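## Task

Take the culture plate labelled W06 out of the incubator and place it in out-nest O1. It must lie flat within the nest's locators, with its well A1 at the nest corner marked A1 and its lid fully seated. All other plates and lids must stay as they were. The incubator door must finish closed and latched by its catch. Anything held in place only by the robot at the end does not count. Release the plate and move the gripper away at the end.

## Robot and tools

Robot: a single four-axis SCARA-style arm (scara4) with one parallel gripper that always stays level. The joints are lift (0 to 0.55 m), shoulder (-2 to 2 rad), elbow (-2.8 to 2.8 rad) and wrist yaw (-12.566 to 12.566 rad). The gripper cannot tilt; it can only translate and turn about its vertical axis. The controlled point, end_effector_position, sits midway between the two rubber pads, roughly 2 to 3 cm behind the fingertips. Fingers point along the gripper's +x and close along its y axis. Keep the elbow reading in Joint positions at least 0.4 rad away from 0, or the arm may fold and fault.

Frames: results report the gripper pose in the scene frame, origin on the table surface under the arm base, +z up, +y to the left when facing +x. Positions are in metres, orientation as a wxyz quaternion. Reported positions can be a little wrong, more so at long reach.

execute_actions(actions): a list of actions run one after another. Each action is a table of up to 15 rows; each row lasts one control step (1/30 s), and if fewer than 15 rows are given the last row repeats to fill 15 steps. A row is 5 numbers, each in [-1, 1]: dx, dy, dz, rz, opening. The first four are an offset (not an absolute pose) from the gripper's measured pose at the start of that action, expressed in the gripper's own axes; every row is relative to that same start pose, not to the row before. Scale: 1.0 equals 0.6 m for dx, dy, dz and 180 degrees for rz; rz turns from the gripper's +x toward +y. For the first action in a call, the reference is the last pose reported in this scene. Opening is absolute: +1 fully open (0.140 m), -1 closed (pads still 0.066 m apart). Closing fully takes about 0.6 s. An empty list just returns state and images. Per control step the command is clipped to within 70 mm and 16 degrees of the measured pose, so large offsets may need several actions; after an action the arm drifts at most to the last clipped pose.

move(target, speed, blocking): target is one row of the same 5 numbers, an offset in gripper axes from the pose in the latest result showing one, plus absolute opening (sent at the start). The gripper follows a straight path lasting 0.5 to 10 s (stops short if longer), turning the shorter way. speed is the path's top speed in m/s, 0.002 to 0.5, default 0.25; turning is capped at twice that in rad/s. The path ignores obstacles, and the real hand can lag, wander and overshoot the speed, especially with the arm near straight. Faster contact hits harder; aiming further beyond a contact presses harder. With blocking=false the call returns after 0.5 s while motion continues; check it with wait(0), and call wait or stop before any new rows or moves. The extra 'move:' line reports the ending (done, off_target, moving, held, fault), the distance to target, and limits: paced means the sent pose was clipped; held means a safety check blocked steps, after which the arm may speed well past 'speed'.

wait(seconds): 0 to 10 s, the arm keeps its last command; returns early if a running move finishes. stop(): brakes a running move (needs room); the fingers keep moving. zoom_image(camera, region): camera is one of cam_head_left, cam_head_right, cam_high, cam_low, cam_wrist; region is [x0, y0, x1, y1] pixels, top-left origin, at most 504 by 504. finished_scene(scene): ends the current scene, given its number, permanently; only call once the goal is reached and stable.

Results: the state line gives the pose; Joint positions lists lift (m), shoulder, elbow, wrist yaw (rad) and pad gap (m). grip_measured is the measured opening on the command scale; readings may be biased by up to about 1 mm for a whole scene. To hold something, command an opening below grip_measured: about 0.04 below holds firmly, less holds gently. Pads push about 18 N max; a fast close can squeeze harder. 'Hand target' is the pose the controller now drives toward. A 'pose unreachable' line means the clearance check altered or blocked the command. Offsets come from the measured pose, so repeating a small push into something rigid does not press further, but into something yielding it does.

Cameras (all 504x504): cam_head_left, cam_head_right, cam_high, cam_low, cam_wrist (fisheye on the hand). Calibration is approximate; results list any cameras whose numbers changed.

Task facts: the incubator door keeps swinging after being pushed; if it swings well past 90 degrees its outer face becomes unreachable for closing, so push gently. Plates inside the incubator show their ID on the front. On labelled items, well A1 is at the labelled short end, in the corner opposite the labelled long side. A held part may occasionally be tugged briefly.

Avoid: torque faults (load limits lift 52.8 N, shoulder 7.92 N m, elbow 3.96 N m, wrist yaw 1.32 N m, held weight included), which freeze the arm for 10 s and drop the rest of the call; motor overheating from holding loads (MOTOR HOT from 85 °C, brakes at 100 °C); dropping or knocking anything off the table, which ends the scene; slips, slams and heavy pushes. Finish with the plate released and the gripper moved clear.

Each tool is called after ">>>" as name(argument=value, ...) on one line, values as JSON.

## Session

>>> execute_actions(actions=[])

Scene clock: 0.00 s.
end_effector_position=(+0.3943, -0.1321, +0.4826) grip_measured=+0.99 end_effector_quat_wxyz=(-0.233, -0.000, -0.000, +0.972)
Joint positions: [ 0.478 -0.946 -1.474 -0.25   0.14 ]
Hand target: +0.394, -0.132, +0.483; -0.233, -0.000, -0.000, +0.972

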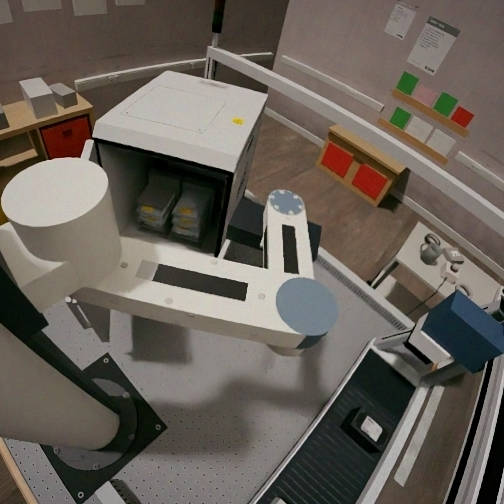

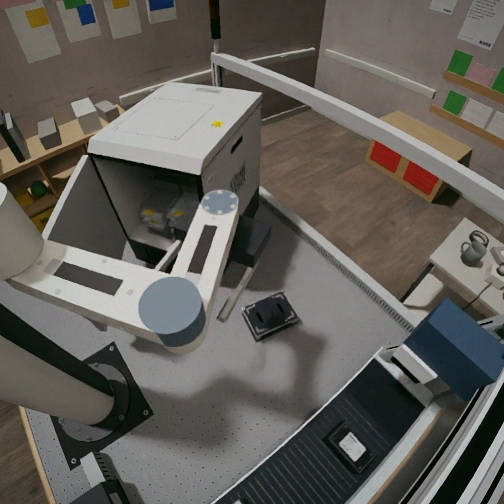

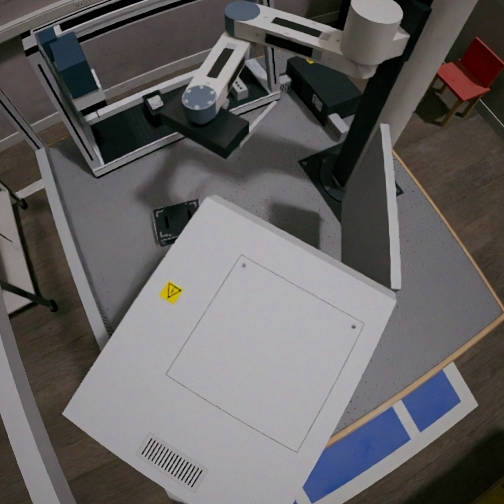

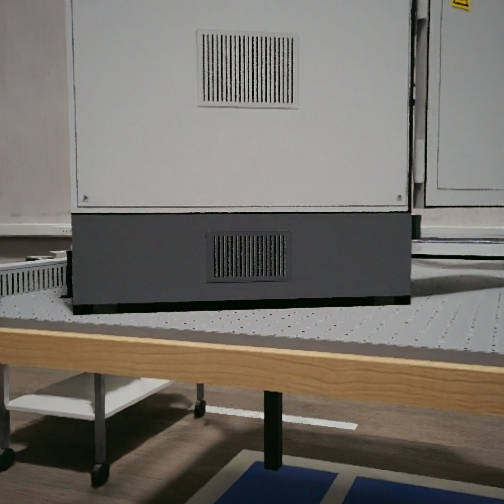

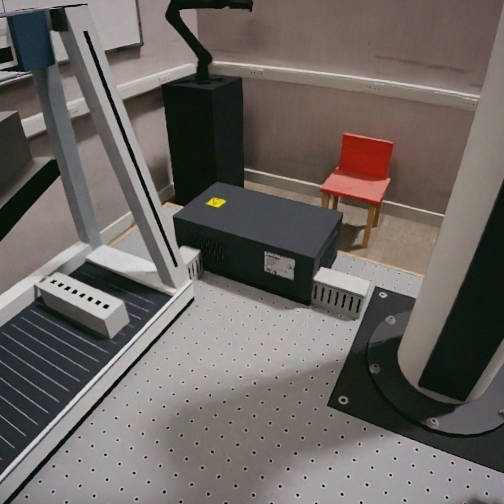

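>>> zoom_image(camera="cam_head_left", region=[80, 120, 280, 280])

>>> zoom_image(camera="cam_head_right", region=[40, 140, 320, 360])

Region (80, 120, 280, 280) of cam_head_left's 504x504 image, scaled by 2.520, with more detail than that image has; it fills the top 403 rows of this view, and the rest is white.

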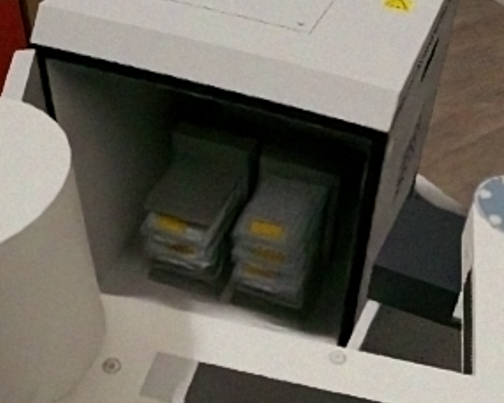

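Region (40, 140, 320, 360) of cam_head_right's 504x504 image, scaled by 1.800, with more detail than that image has; it fills the top 396 rows of this view, and the rest is white.

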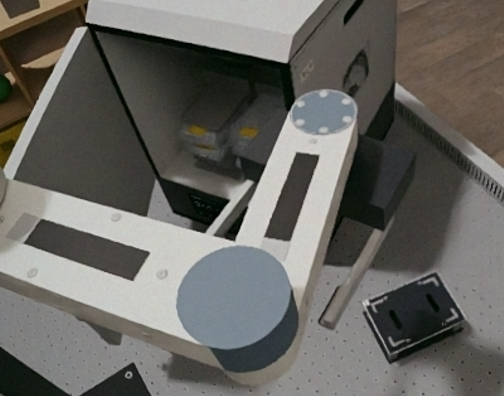

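>>> move(target=[0,0,0,-0.972,1], speed=0.4)

Scene clock: 4.80 s.
end_effector_position=(+0.3958, -0.1321, +0.4826) grip_measured=+0.99 end_effector_quat_wxyz=(+0.923, -0.000, -0.000, +0.385)
Joint positions: [ 0.478 -2.    -1.046 -2.447  0.14 ]
Hand target: +0.396, -0.132, +0.483; +0.923, -0.000, -0.000, +0.385
Off the commanded pose: 0.002 m, 13 deg.
joint sent to its limit — the command would take joint 2 (shoulder) past its lower limit, so that joint was sent only as far as its limit.
move: off_target
camera_calibration (this result's frames):
cam_wrist: T_world_to_cam=[[0.71375, -0.700401, -0.000378042, -0.364867], [-0.420501, -0.428083, -0.799952, 0.483159], [0.560125, 0.571125, -0.600063, 0.23896], [0, 0, 0, 1]] pos_world=[0.329745, -0.185196, 0.529758]

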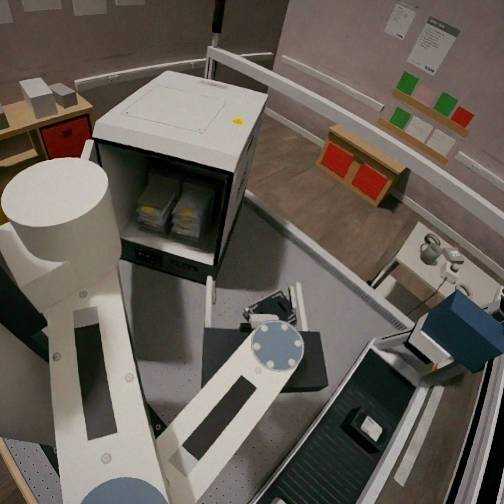

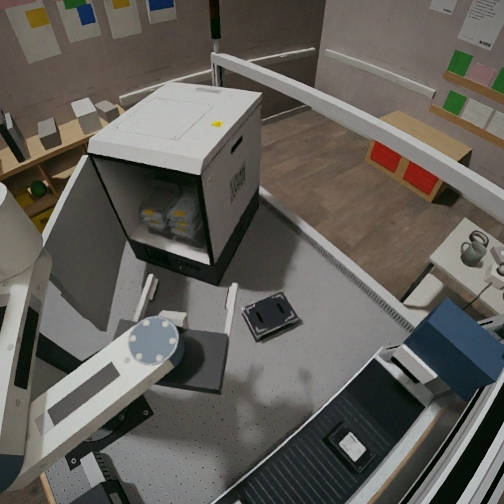

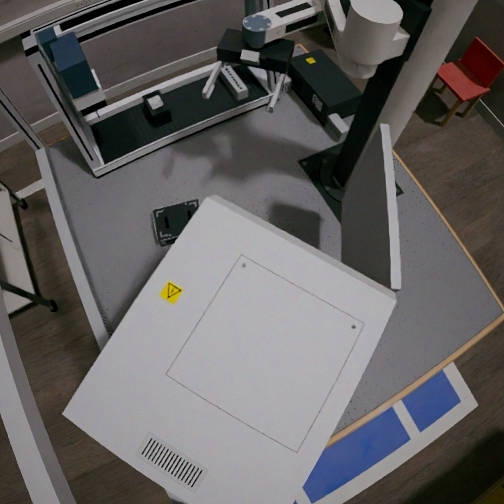

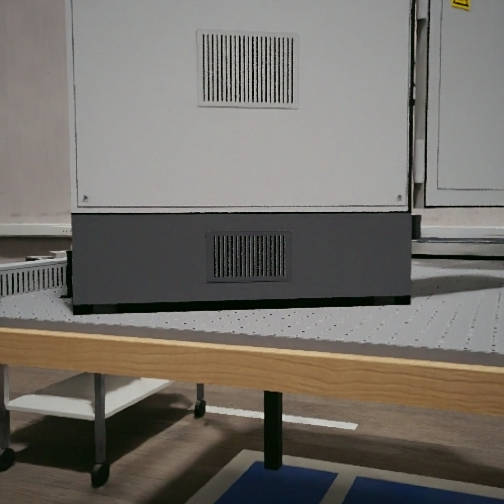

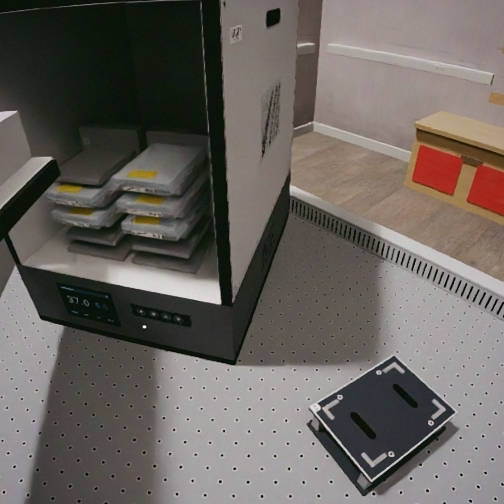

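>>> zoom_image(camera="cam_wrist", region=[30, 110, 250, 290])

>>> zoom_image(camera="cam_wrist", region=[290, 340, 480, 504])

Region (30, 110, 250, 290) of cam_wrist's 504x504 image, scaled by 2.291, with more detail than that image has; it fills the top 412 rows of this view, and the rest is white.

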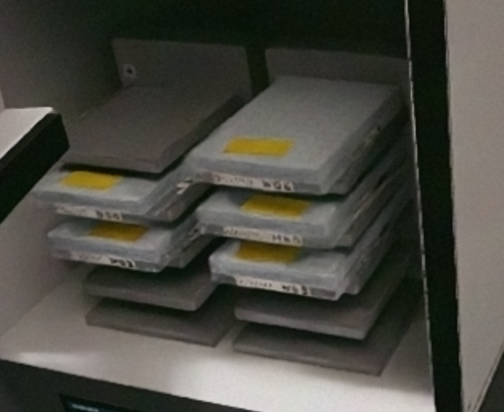

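Region (290, 340, 480, 504) of cam_wrist's 504x504 image, scaled by 2.653, with more detail than that image has; it fills the top 435 rows of this view, and the rest is white.

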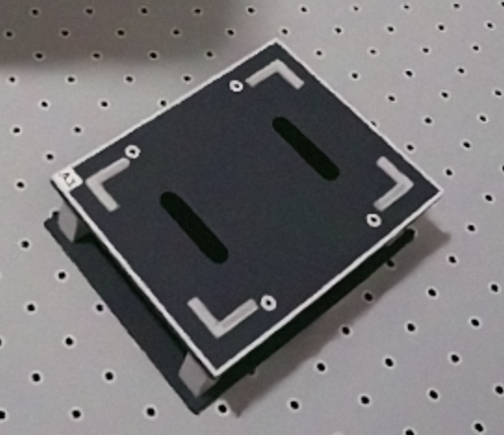

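>>> move(target=[0.421,0.266,-0.3,-0.085,1], speed=0.3)

Scene clock: 7.50 s.
end_effector_position=(+0.4598, +0.1599, +0.3025) grip_measured=+0.99 end_effector_quat_wxyz=(+0.966, -0.000, -0.000, +0.259)
Joint positions: [ 0.298 -0.507 -0.719 -4.533  0.14 ]
Hand target: +0.460, +0.160, +0.303; +0.966, -0.000, -0.000, +0.259
Off the commanded pose: 0.000 m, 0 deg.
move: done
camera_calibration (this result's frames):
cam_wrist: T_world_to_cam=[[0.504015, -0.863695, -0.000378042, -0.0835446], [-0.518424, -0.30218, -0.799952, 0.515927], [0.690801, 0.403384, -0.600063, -0.104944], [0, 0, 0, 1]] pos_world=[0.382072, 0.126078, 0.349713]

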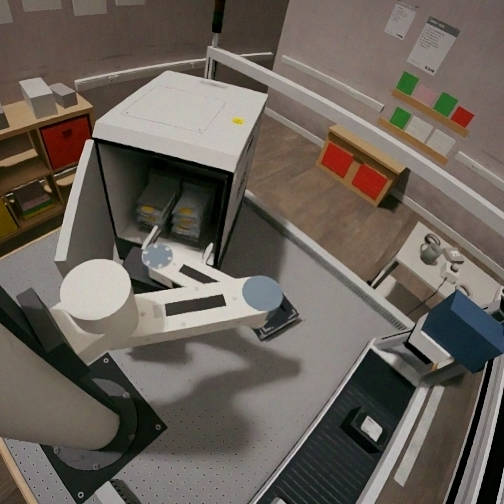

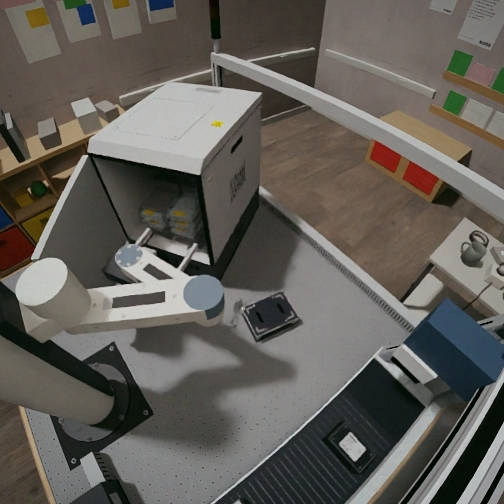

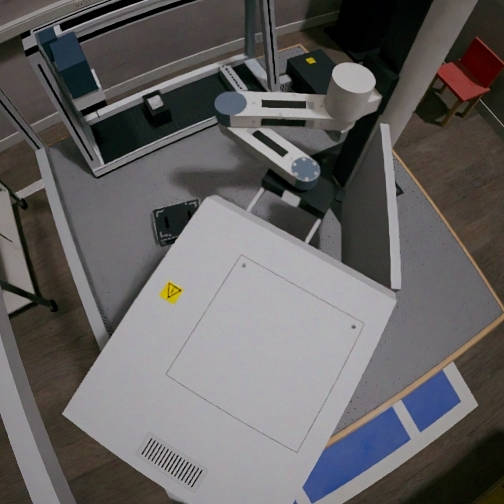

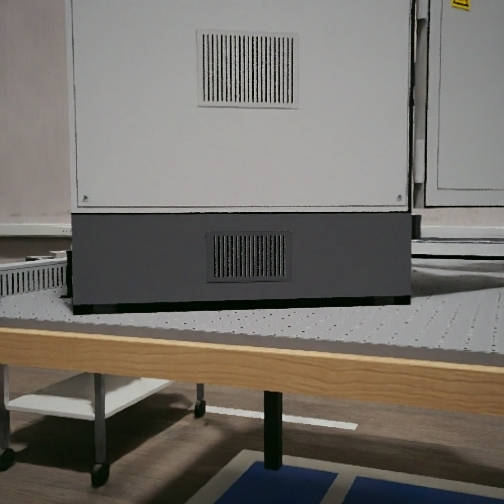

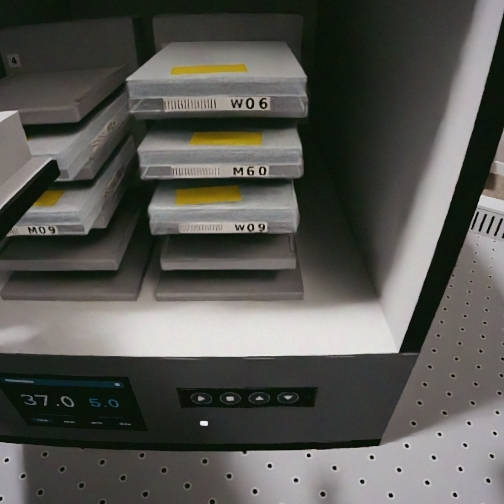

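>>> move(target=[0.05,0.045,-0.007,0,0.05], speed=0.1)

Scene clock: 8.60 s.
end_effector_position=(+0.4722, +0.1984, +0.2984) grip_measured=+0.05 end_effector_quat_wxyz=(+0.966, -0.000, -0.000, +0.259)
Joint positions: [ 0.293 -0.347 -0.851 -4.56   0.105]
Hand target: +0.472, +0.198, +0.298; +0.966, -0.000, -0.000, +0.259
Off the commanded pose: 0.000 m, 0 deg.
move: done
camera_calibration (this result's frames):
cam_wrist: T_world_to_cam=[[0.504197, -0.863588, -0.000378042, -0.0566739], [-0.51836, -0.302289, -0.799952, 0.530649], [0.690715, 0.40353, -0.600063, -0.131534], [0, 0, 0, 1]] pos_world=[0.394494, 0.164544, 0.345544]

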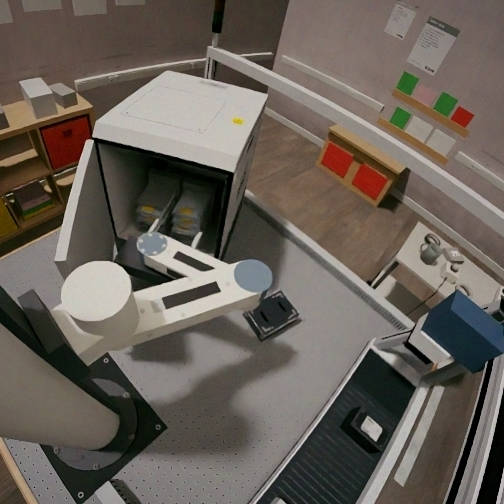

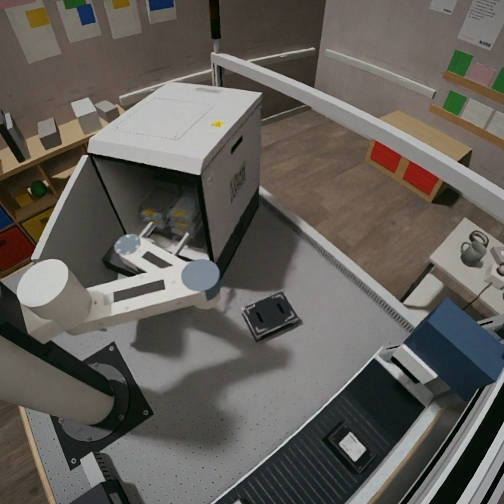

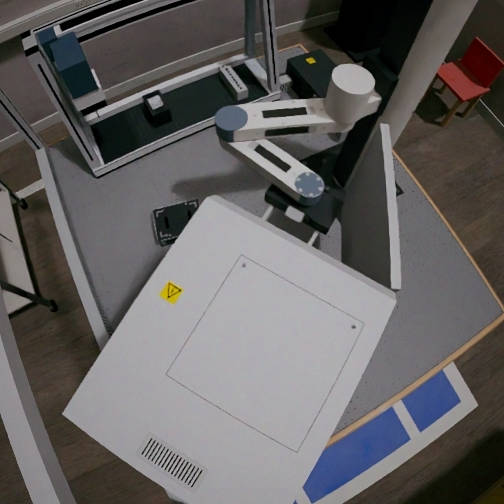

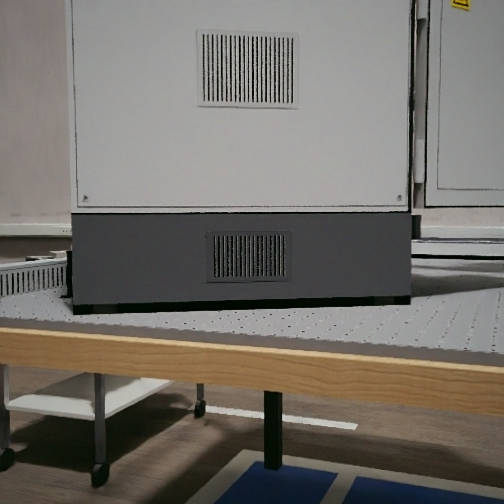

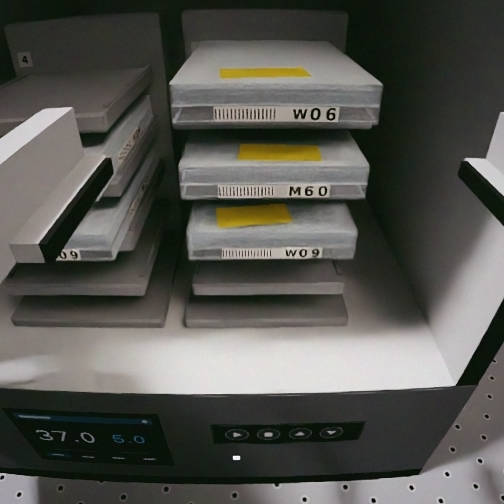

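>>> move(target=[0.21,0,0,0,0.05], speed=0.08)

Scene clock: 10.57 s.
end_effector_position=(+0.5813, +0.2614, +0.2984) grip_measured=+0.05 end_effector_quat_wxyz=(+0.966, -0.000, -0.000, +0.259)
Joint positions: [ 0.293 -0.174 -1.436 -4.15   0.105]
Hand target: +0.581, +0.262, +0.298; +0.966, -0.000, -0.000, +0.259
Off the commanded pose: 0.000 m, 0 deg.
move: done
camera_calibration (this result's frames):
cam_wrist: T_world_to_cam=[[0.50373, -0.863861, -0.000378042, -0.0568979], [-0.518524, -0.302008, -0.799952, 0.606294], [0.690934, 0.403156, -0.600063, -0.232377], [0, 0, 0, 1]] pos_world=[0.503596, 0.227638, 0.345544]

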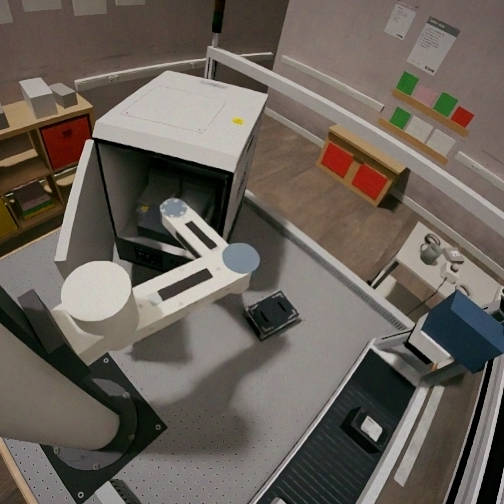

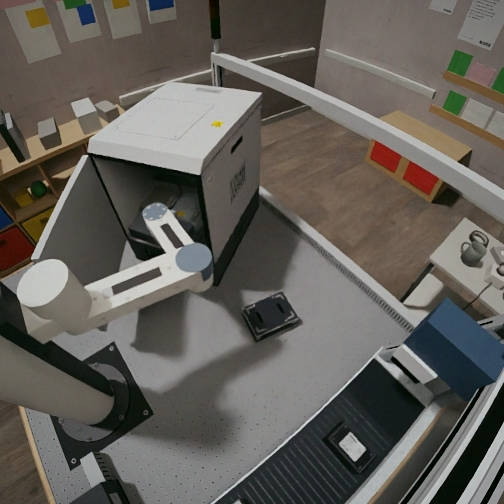

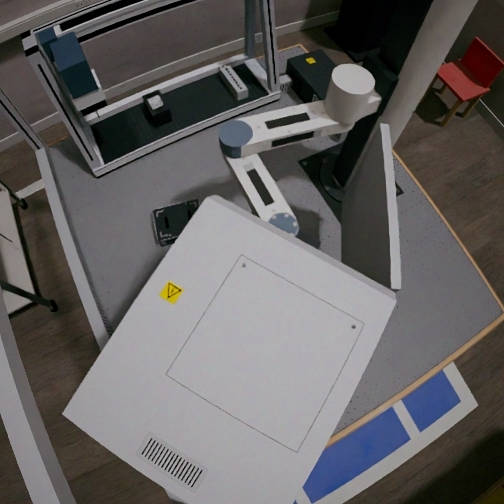

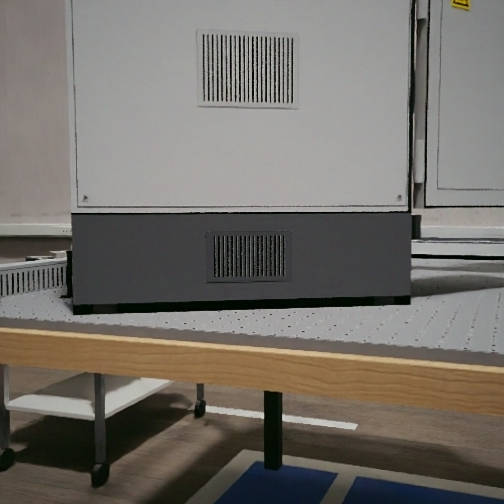

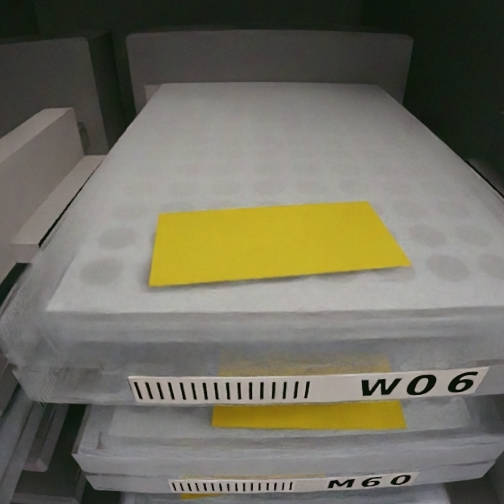

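Close to ~0.0855 → -0.47; command -0.52.

>>> execute_actions(actions=[[[0,0,0,0,-0.3]],[[0,0,0,0,-0.53]],[[0,0,0,0,-0.53]]])

Scene clock: 12.13 s.
end_effector_position=(+0.5802, +0.2627, +0.2984) grip_measured=-0.49 end_effector_quat_wxyz=(+0.965, -0.000, -0.000, +0.262)
Joint positions: [ 0.293 -0.172 -1.435 -4.145  0.085]
Hand target: +0.580, +0.262, +0.298; +0.965, -0.000, -0.000, +0.262
Off the commanded pose: 0.000 m, 0 deg.
camera_calibration (this result's frames):
cam_wrist: T_world_to_cam=[[0.510007, -0.86017, -0.000378042, -0.0598105], [-0.516311, -0.305776, -0.799952, 0.605813], [0.68798, 0.408177, -0.600063, -0.231735], [0, 0, 0, 1]] pos_world=[0.50272, 0.228385, 0.345544]

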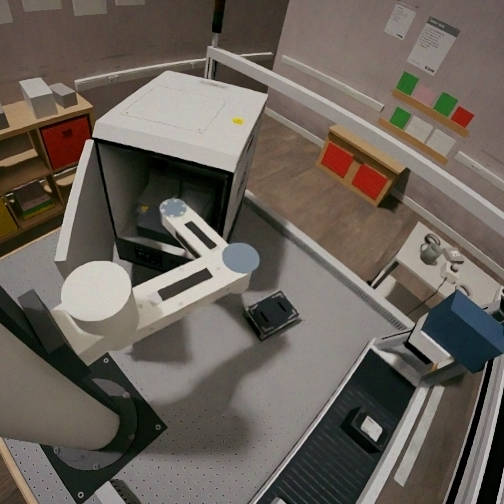

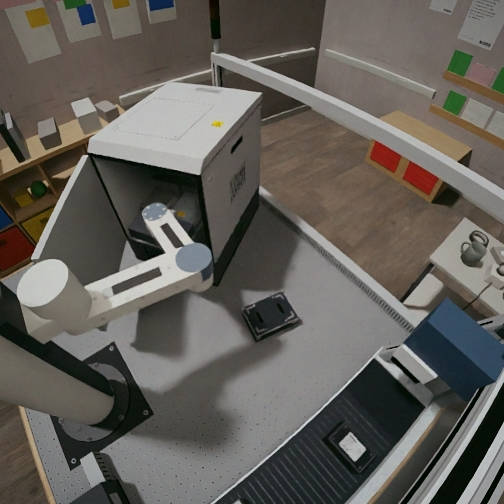

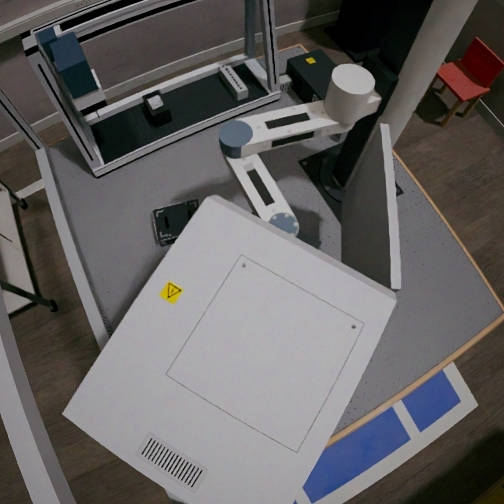

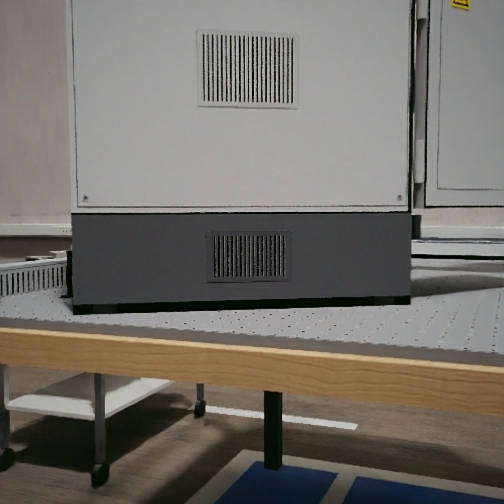

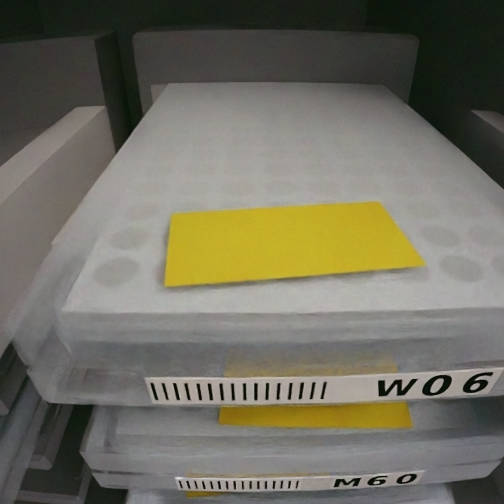

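>>> move(target=[0,0,0.015,0,-0.53], speed=0.03)

>>> move(target=[-0.33,-0.03,0,0,-0.53], speed=0.1)

Scene clock: 13.00 s.
end_effector_position=(+0.5802, +0.2628, +0.3074) grip_measured=-0.49 end_effector_quat_wxyz=(+0.965, -0.000, -0.000, +0.262)
Joint positions: [ 0.302 -0.172 -1.435 -4.145  0.085]
Hand target: +0.580, +0.263, +0.307; +0.965, -0.000, -0.000, +0.262
Off the commanded pose: 0.000 m, 0 deg.
move: done
camera_calibration (this result's frames):
cam_wrist: T_world_to_cam=[[0.510096, -0.860117, -0.000378042, -0.0598275], [-0.516279, -0.30583, -0.799952, 0.613009], [0.687937, 0.408248, -0.600063, -0.22632], [0, 0, 0, 1]] pos_world=[0.502696, 0.228413, 0.354549]

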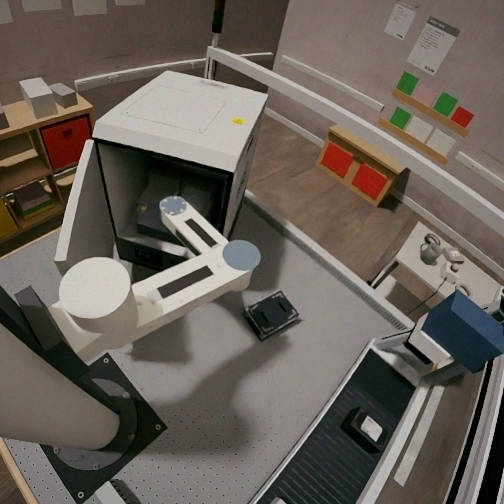

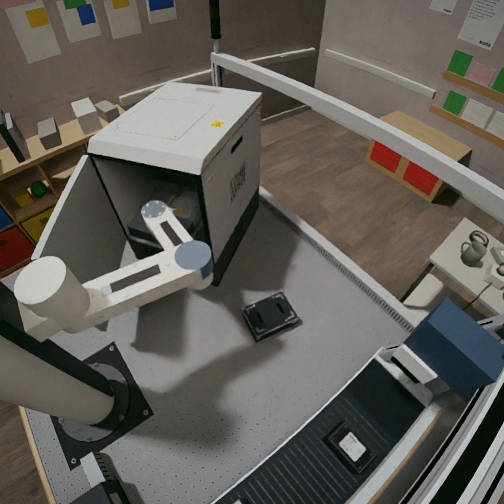

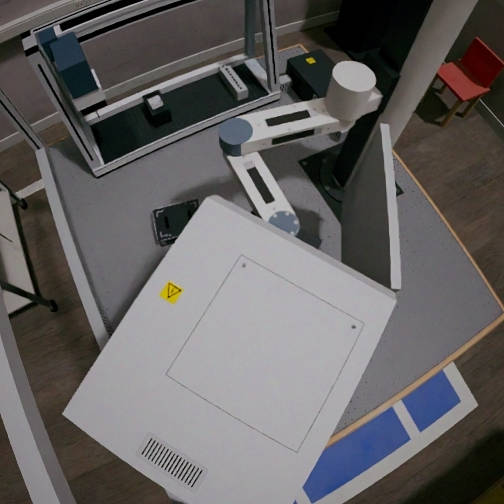

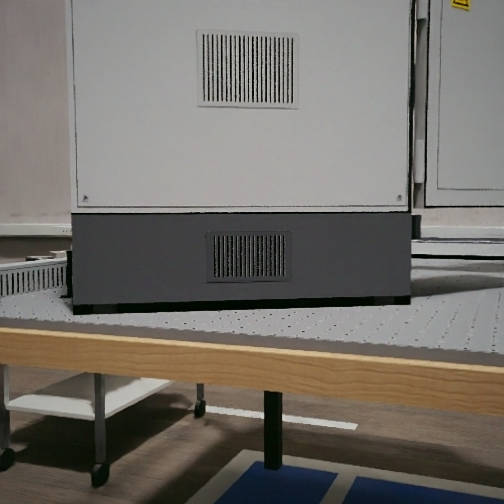

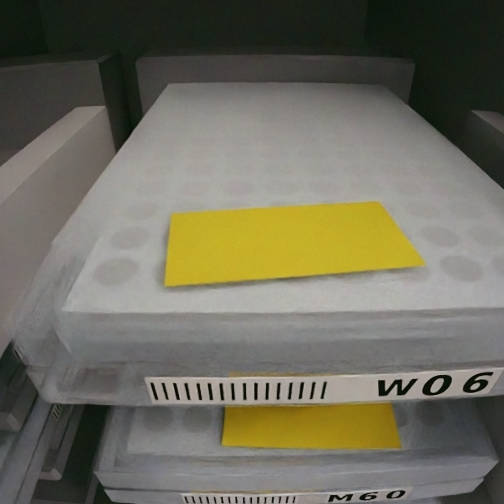

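Scene clock: 15.27 s.
end_effector_position=(+0.4186, +0.1469, +0.3074) grip_measured=-0.49 end_effector_quat_wxyz=(+0.965, -0.000, -0.000, +0.263)
Joint positions: [ 0.302 -0.476 -0.542 -4.733  0.085]
Hand target: +0.419, +0.147, +0.307; +0.965, -0.000, -0.000, +0.262
Off the commanded pose: 0.000 m, 0 deg.
move: done
camera_calibration (this result's frames):
cam_wrist: T_world_to_cam=[[0.510371, -0.859954, -0.000378042, -0.077247], [-0.516181, -0.305995, -0.799952, 0.49413], [0.687807, 0.408468, -0.600063, -0.0678328], [0, 0, 0, 1]] pos_world=[0.341141, 0.11248, 0.354547]

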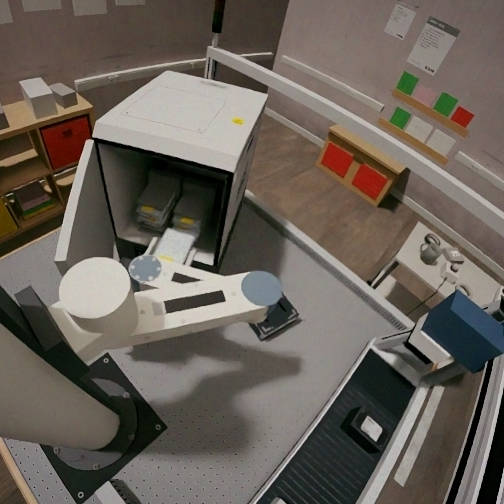

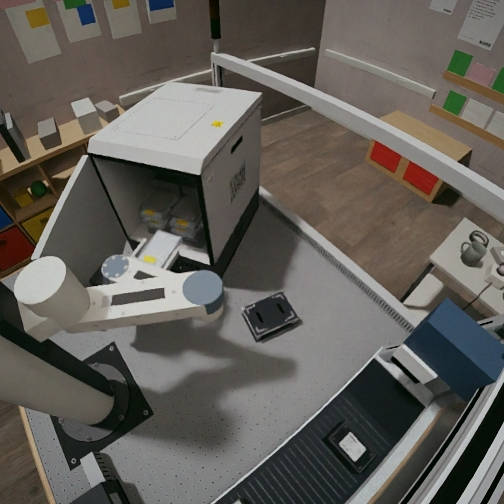

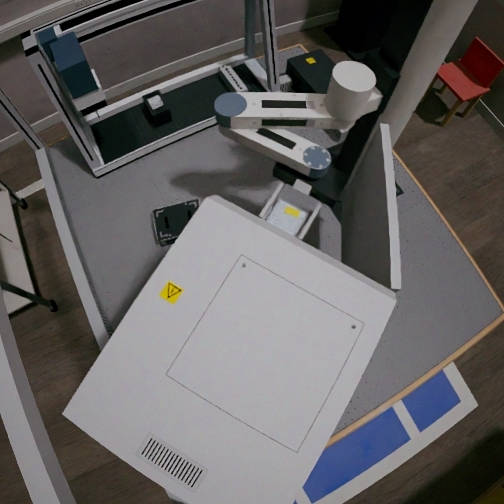

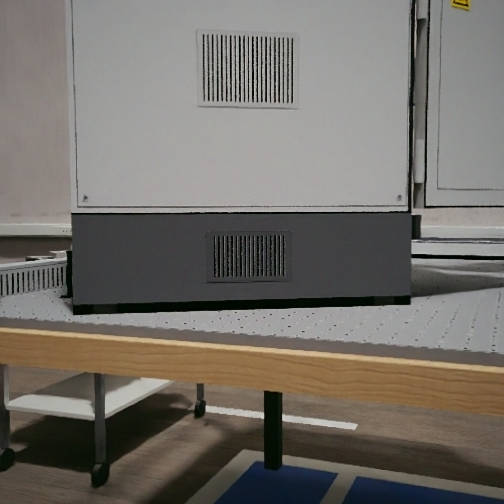

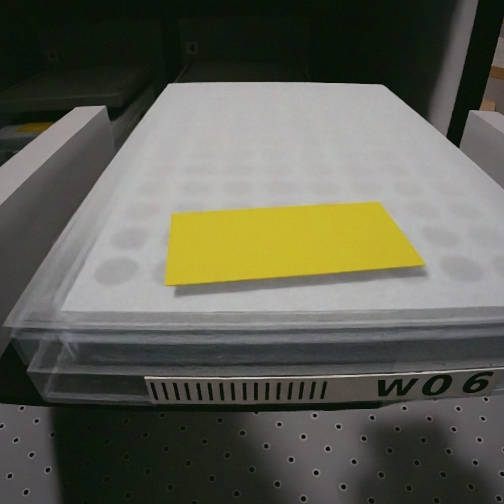

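>>> move(target=[-0.093,-0.327,0,-0.247,-0.53], speed=0.15)

Scene clock: 18.50 s.
end_effector_position=(+0.4700, -0.0507, +0.3074) grip_measured=-0.49 end_effector_quat_wxyz=(+0.992, -0.000, -0.000, -0.122)
Joint positions: [ 0.302 -1.131 -0.607 -4.79   0.085]
Hand target: +0.470, -0.051, +0.307; +0.993, -0.000, -0.000, -0.122
Off the commanded pose: 0.000 m, 0 deg.
move: done
camera_calibration (this result's frames):
cam_wrist: T_world_to_cam=[[-0.238679, -0.971098, -0.000378042, 0.0730971], [-0.582648, 0.143516, -0.799952, 0.514235], [0.776887, -0.190712, -0.600063, -0.0947293], [0, 0, 0, 1]] pos_world=[0.390659, -0.0208826, 0.354547]

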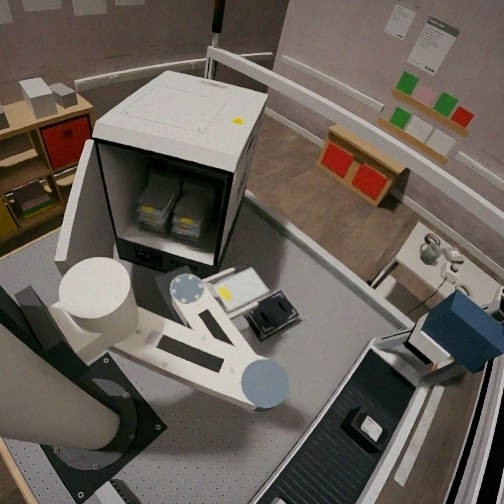

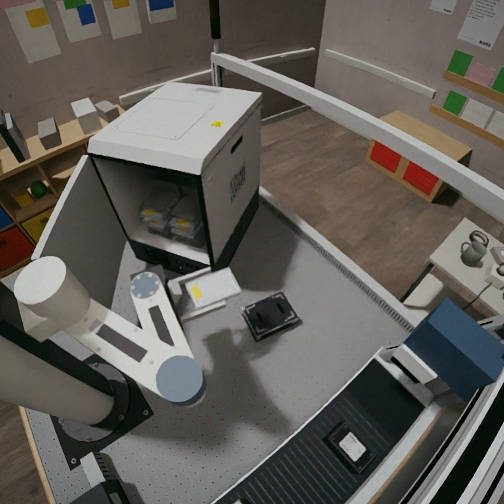

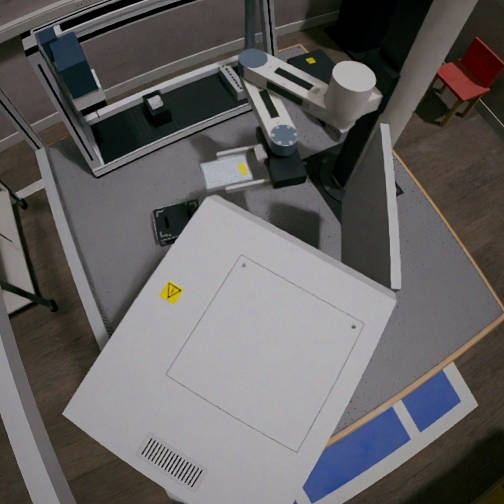

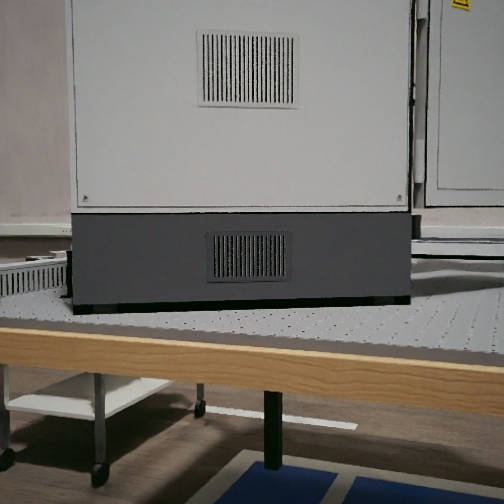

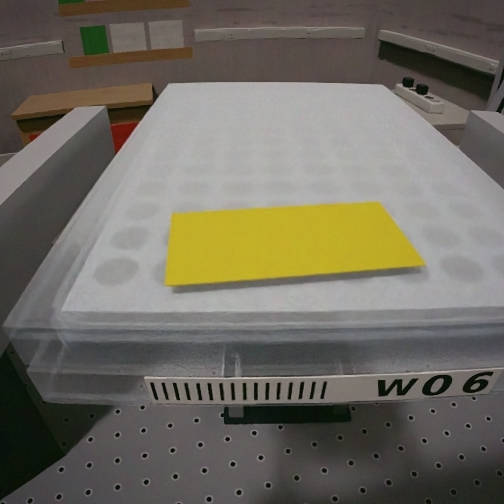

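>>> move(target=[0.303,-0.029,-0.345,0,-0.53], speed=0.15)

>>> zoom_image(camera="cam_head_right", region=[180, 240, 360, 380])

>>> zoom_image(camera="cam_high", region=[100, 130, 280, 270])

Scene clock: 20.77 s.
end_effector_position=(+0.6422, -0.1117, +0.1003) grip_measured=-0.49 end_effector_quat_wxyz=(+0.992, -0.000, -0.000, -0.123)
Joint positions: [ 0.095 -1.001 -1.42  -4.107  0.085]
Hand target: +0.642, -0.112, +0.100; +0.992, -0.000, -0.000, -0.122
Off the commanded pose: 0.000 m, 0 deg.
move: done
camera_calibration (this result's frames):
cam_wrist: T_world_to_cam=[[-0.239234, -0.970962, -0.000378042, 0.0552167], [-0.582566, 0.143849, -0.799952, 0.457637], [0.776778, -0.191156, -0.600063, -0.36437], [0, 0, 0, 1]] pos_world=[0.562849, -0.0818689, 0.147464]

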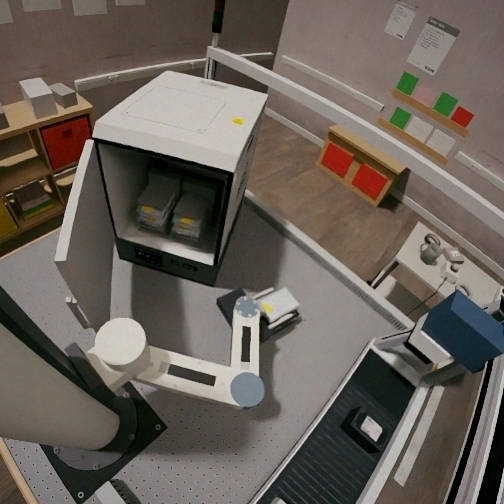

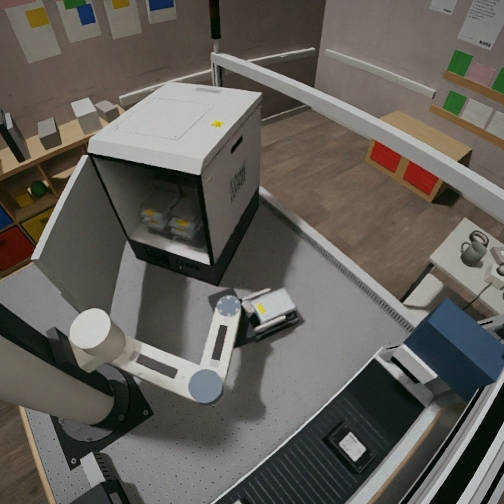

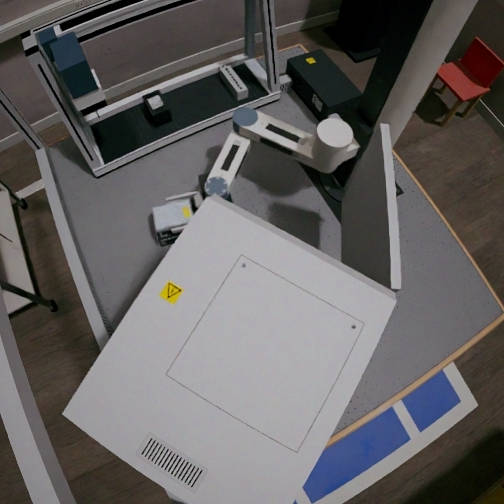

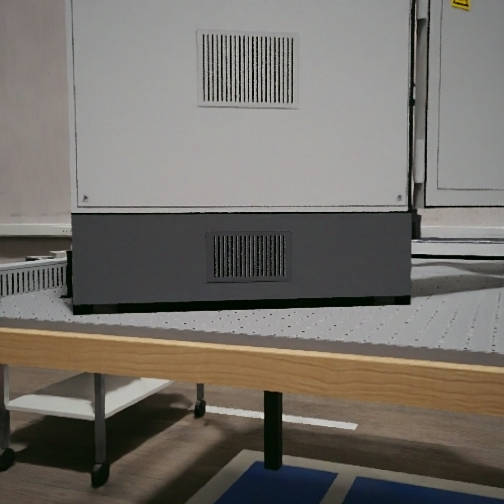

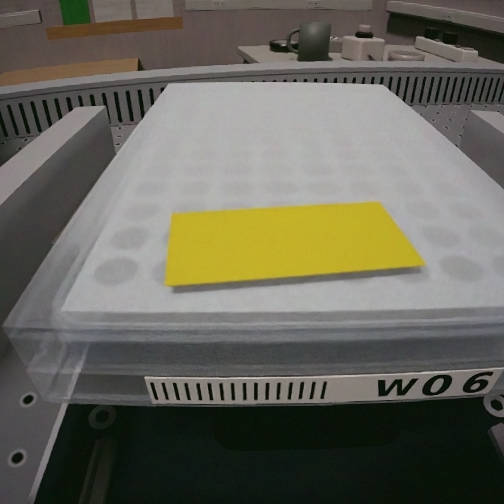

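Region (180, 240, 360, 380) of cam_head_right's 504x504 image, scaled by 2.800, with more detail than that image has.

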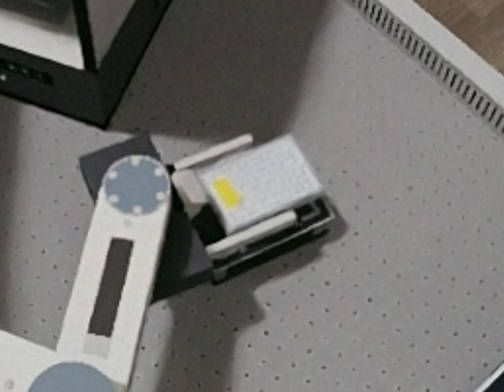

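Region (100, 130, 280, 270) of cam_high's 504x504 image, scaled by 2.800, with more detail than that image has.

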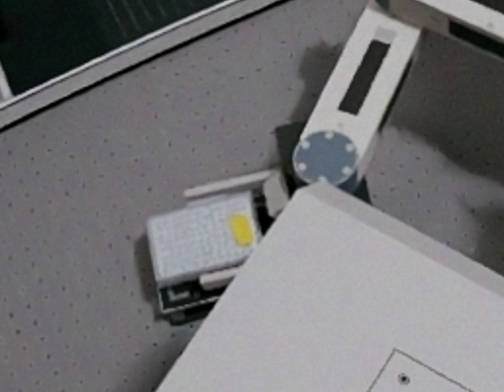

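>>> move(target=[0,-0.008,-0.06,0,-0.53], speed=0.05)

>>> zoom_image(camera="cam_head_right", region=[210, 260, 330, 360])

>>> zoom_image(camera="cam_high", region=[130, 170, 230, 260])

Scene clock: 21.93 s.
end_effector_position=(+0.6412, -0.1143, +0.0651) grip_measured=-0.49 end_effector_quat_wxyz=(+0.993, -0.000, -0.000, -0.118)
Joint positions: [ 0.06  -1.014 -1.419 -4.088  0.085]
Hand target: +0.641, -0.116, +0.064; +0.992, -0.000, -0.000, -0.123
Off the commanded pose: 0.002 m, 0 deg.
move: done
camera_calibration (this result's frames):
cam_wrist: T_world_to_cam=[[-0.230946, -0.972966, -0.000378042, 0.0468637], [-0.583772, 0.138876, -0.799952, 0.4295], [0.778379, -0.184525, -0.600063, -0.385516], [0, 0, 0, 1]] pos_world=[0.56163, -0.0851879, 0.112263]

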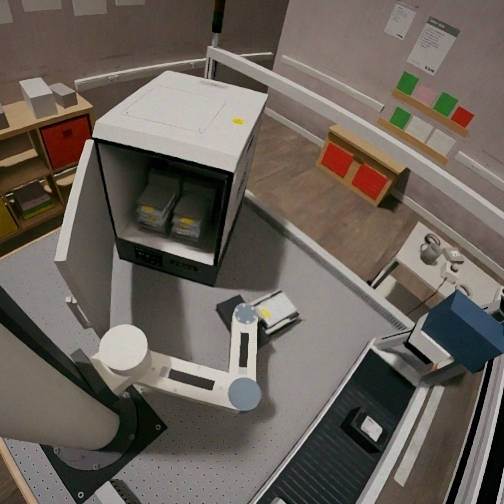

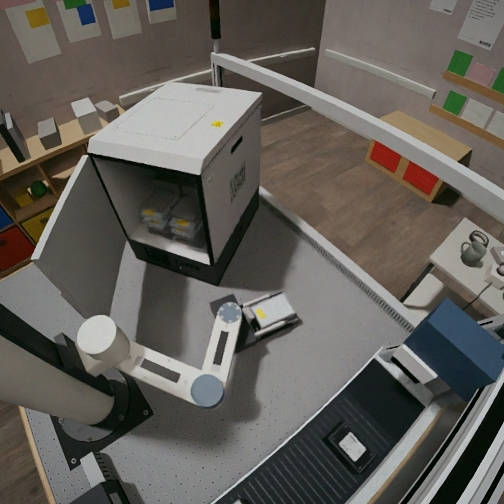

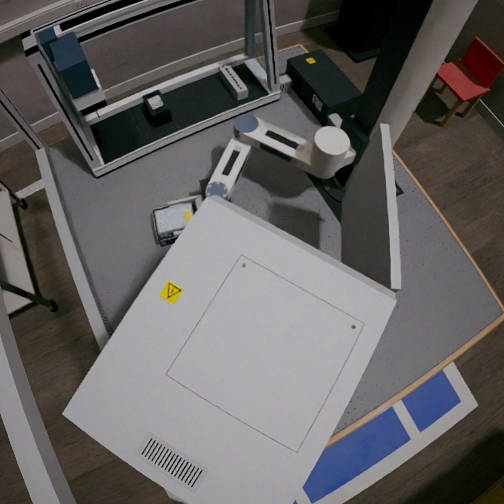

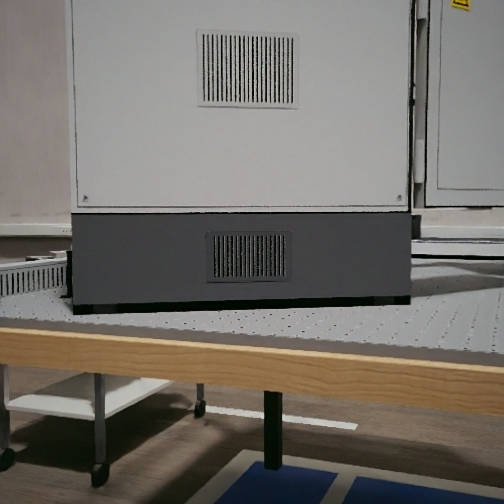

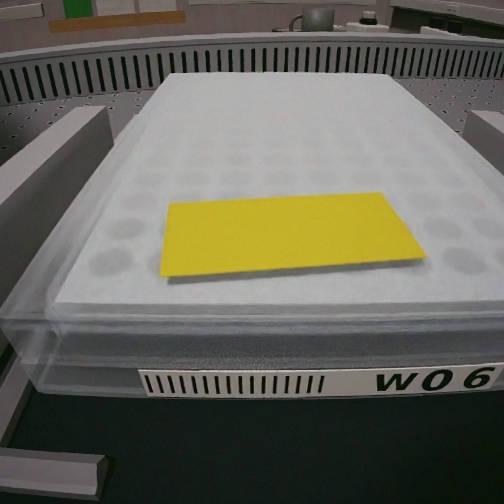

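Region (210, 260, 330, 360) of cam_head_right's 504x504 image, scaled by 4.200, with more detail than that image has.

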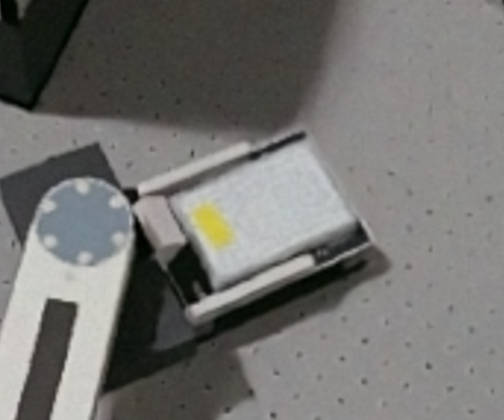

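Region (130, 170, 230, 260) of cam_high's 504x504 image, scaled by 5.040, with more detail than that image has; it fills the top 454 rows of this view, and the rest is white.

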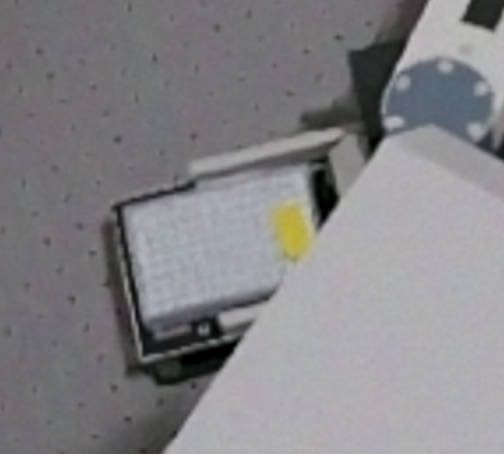

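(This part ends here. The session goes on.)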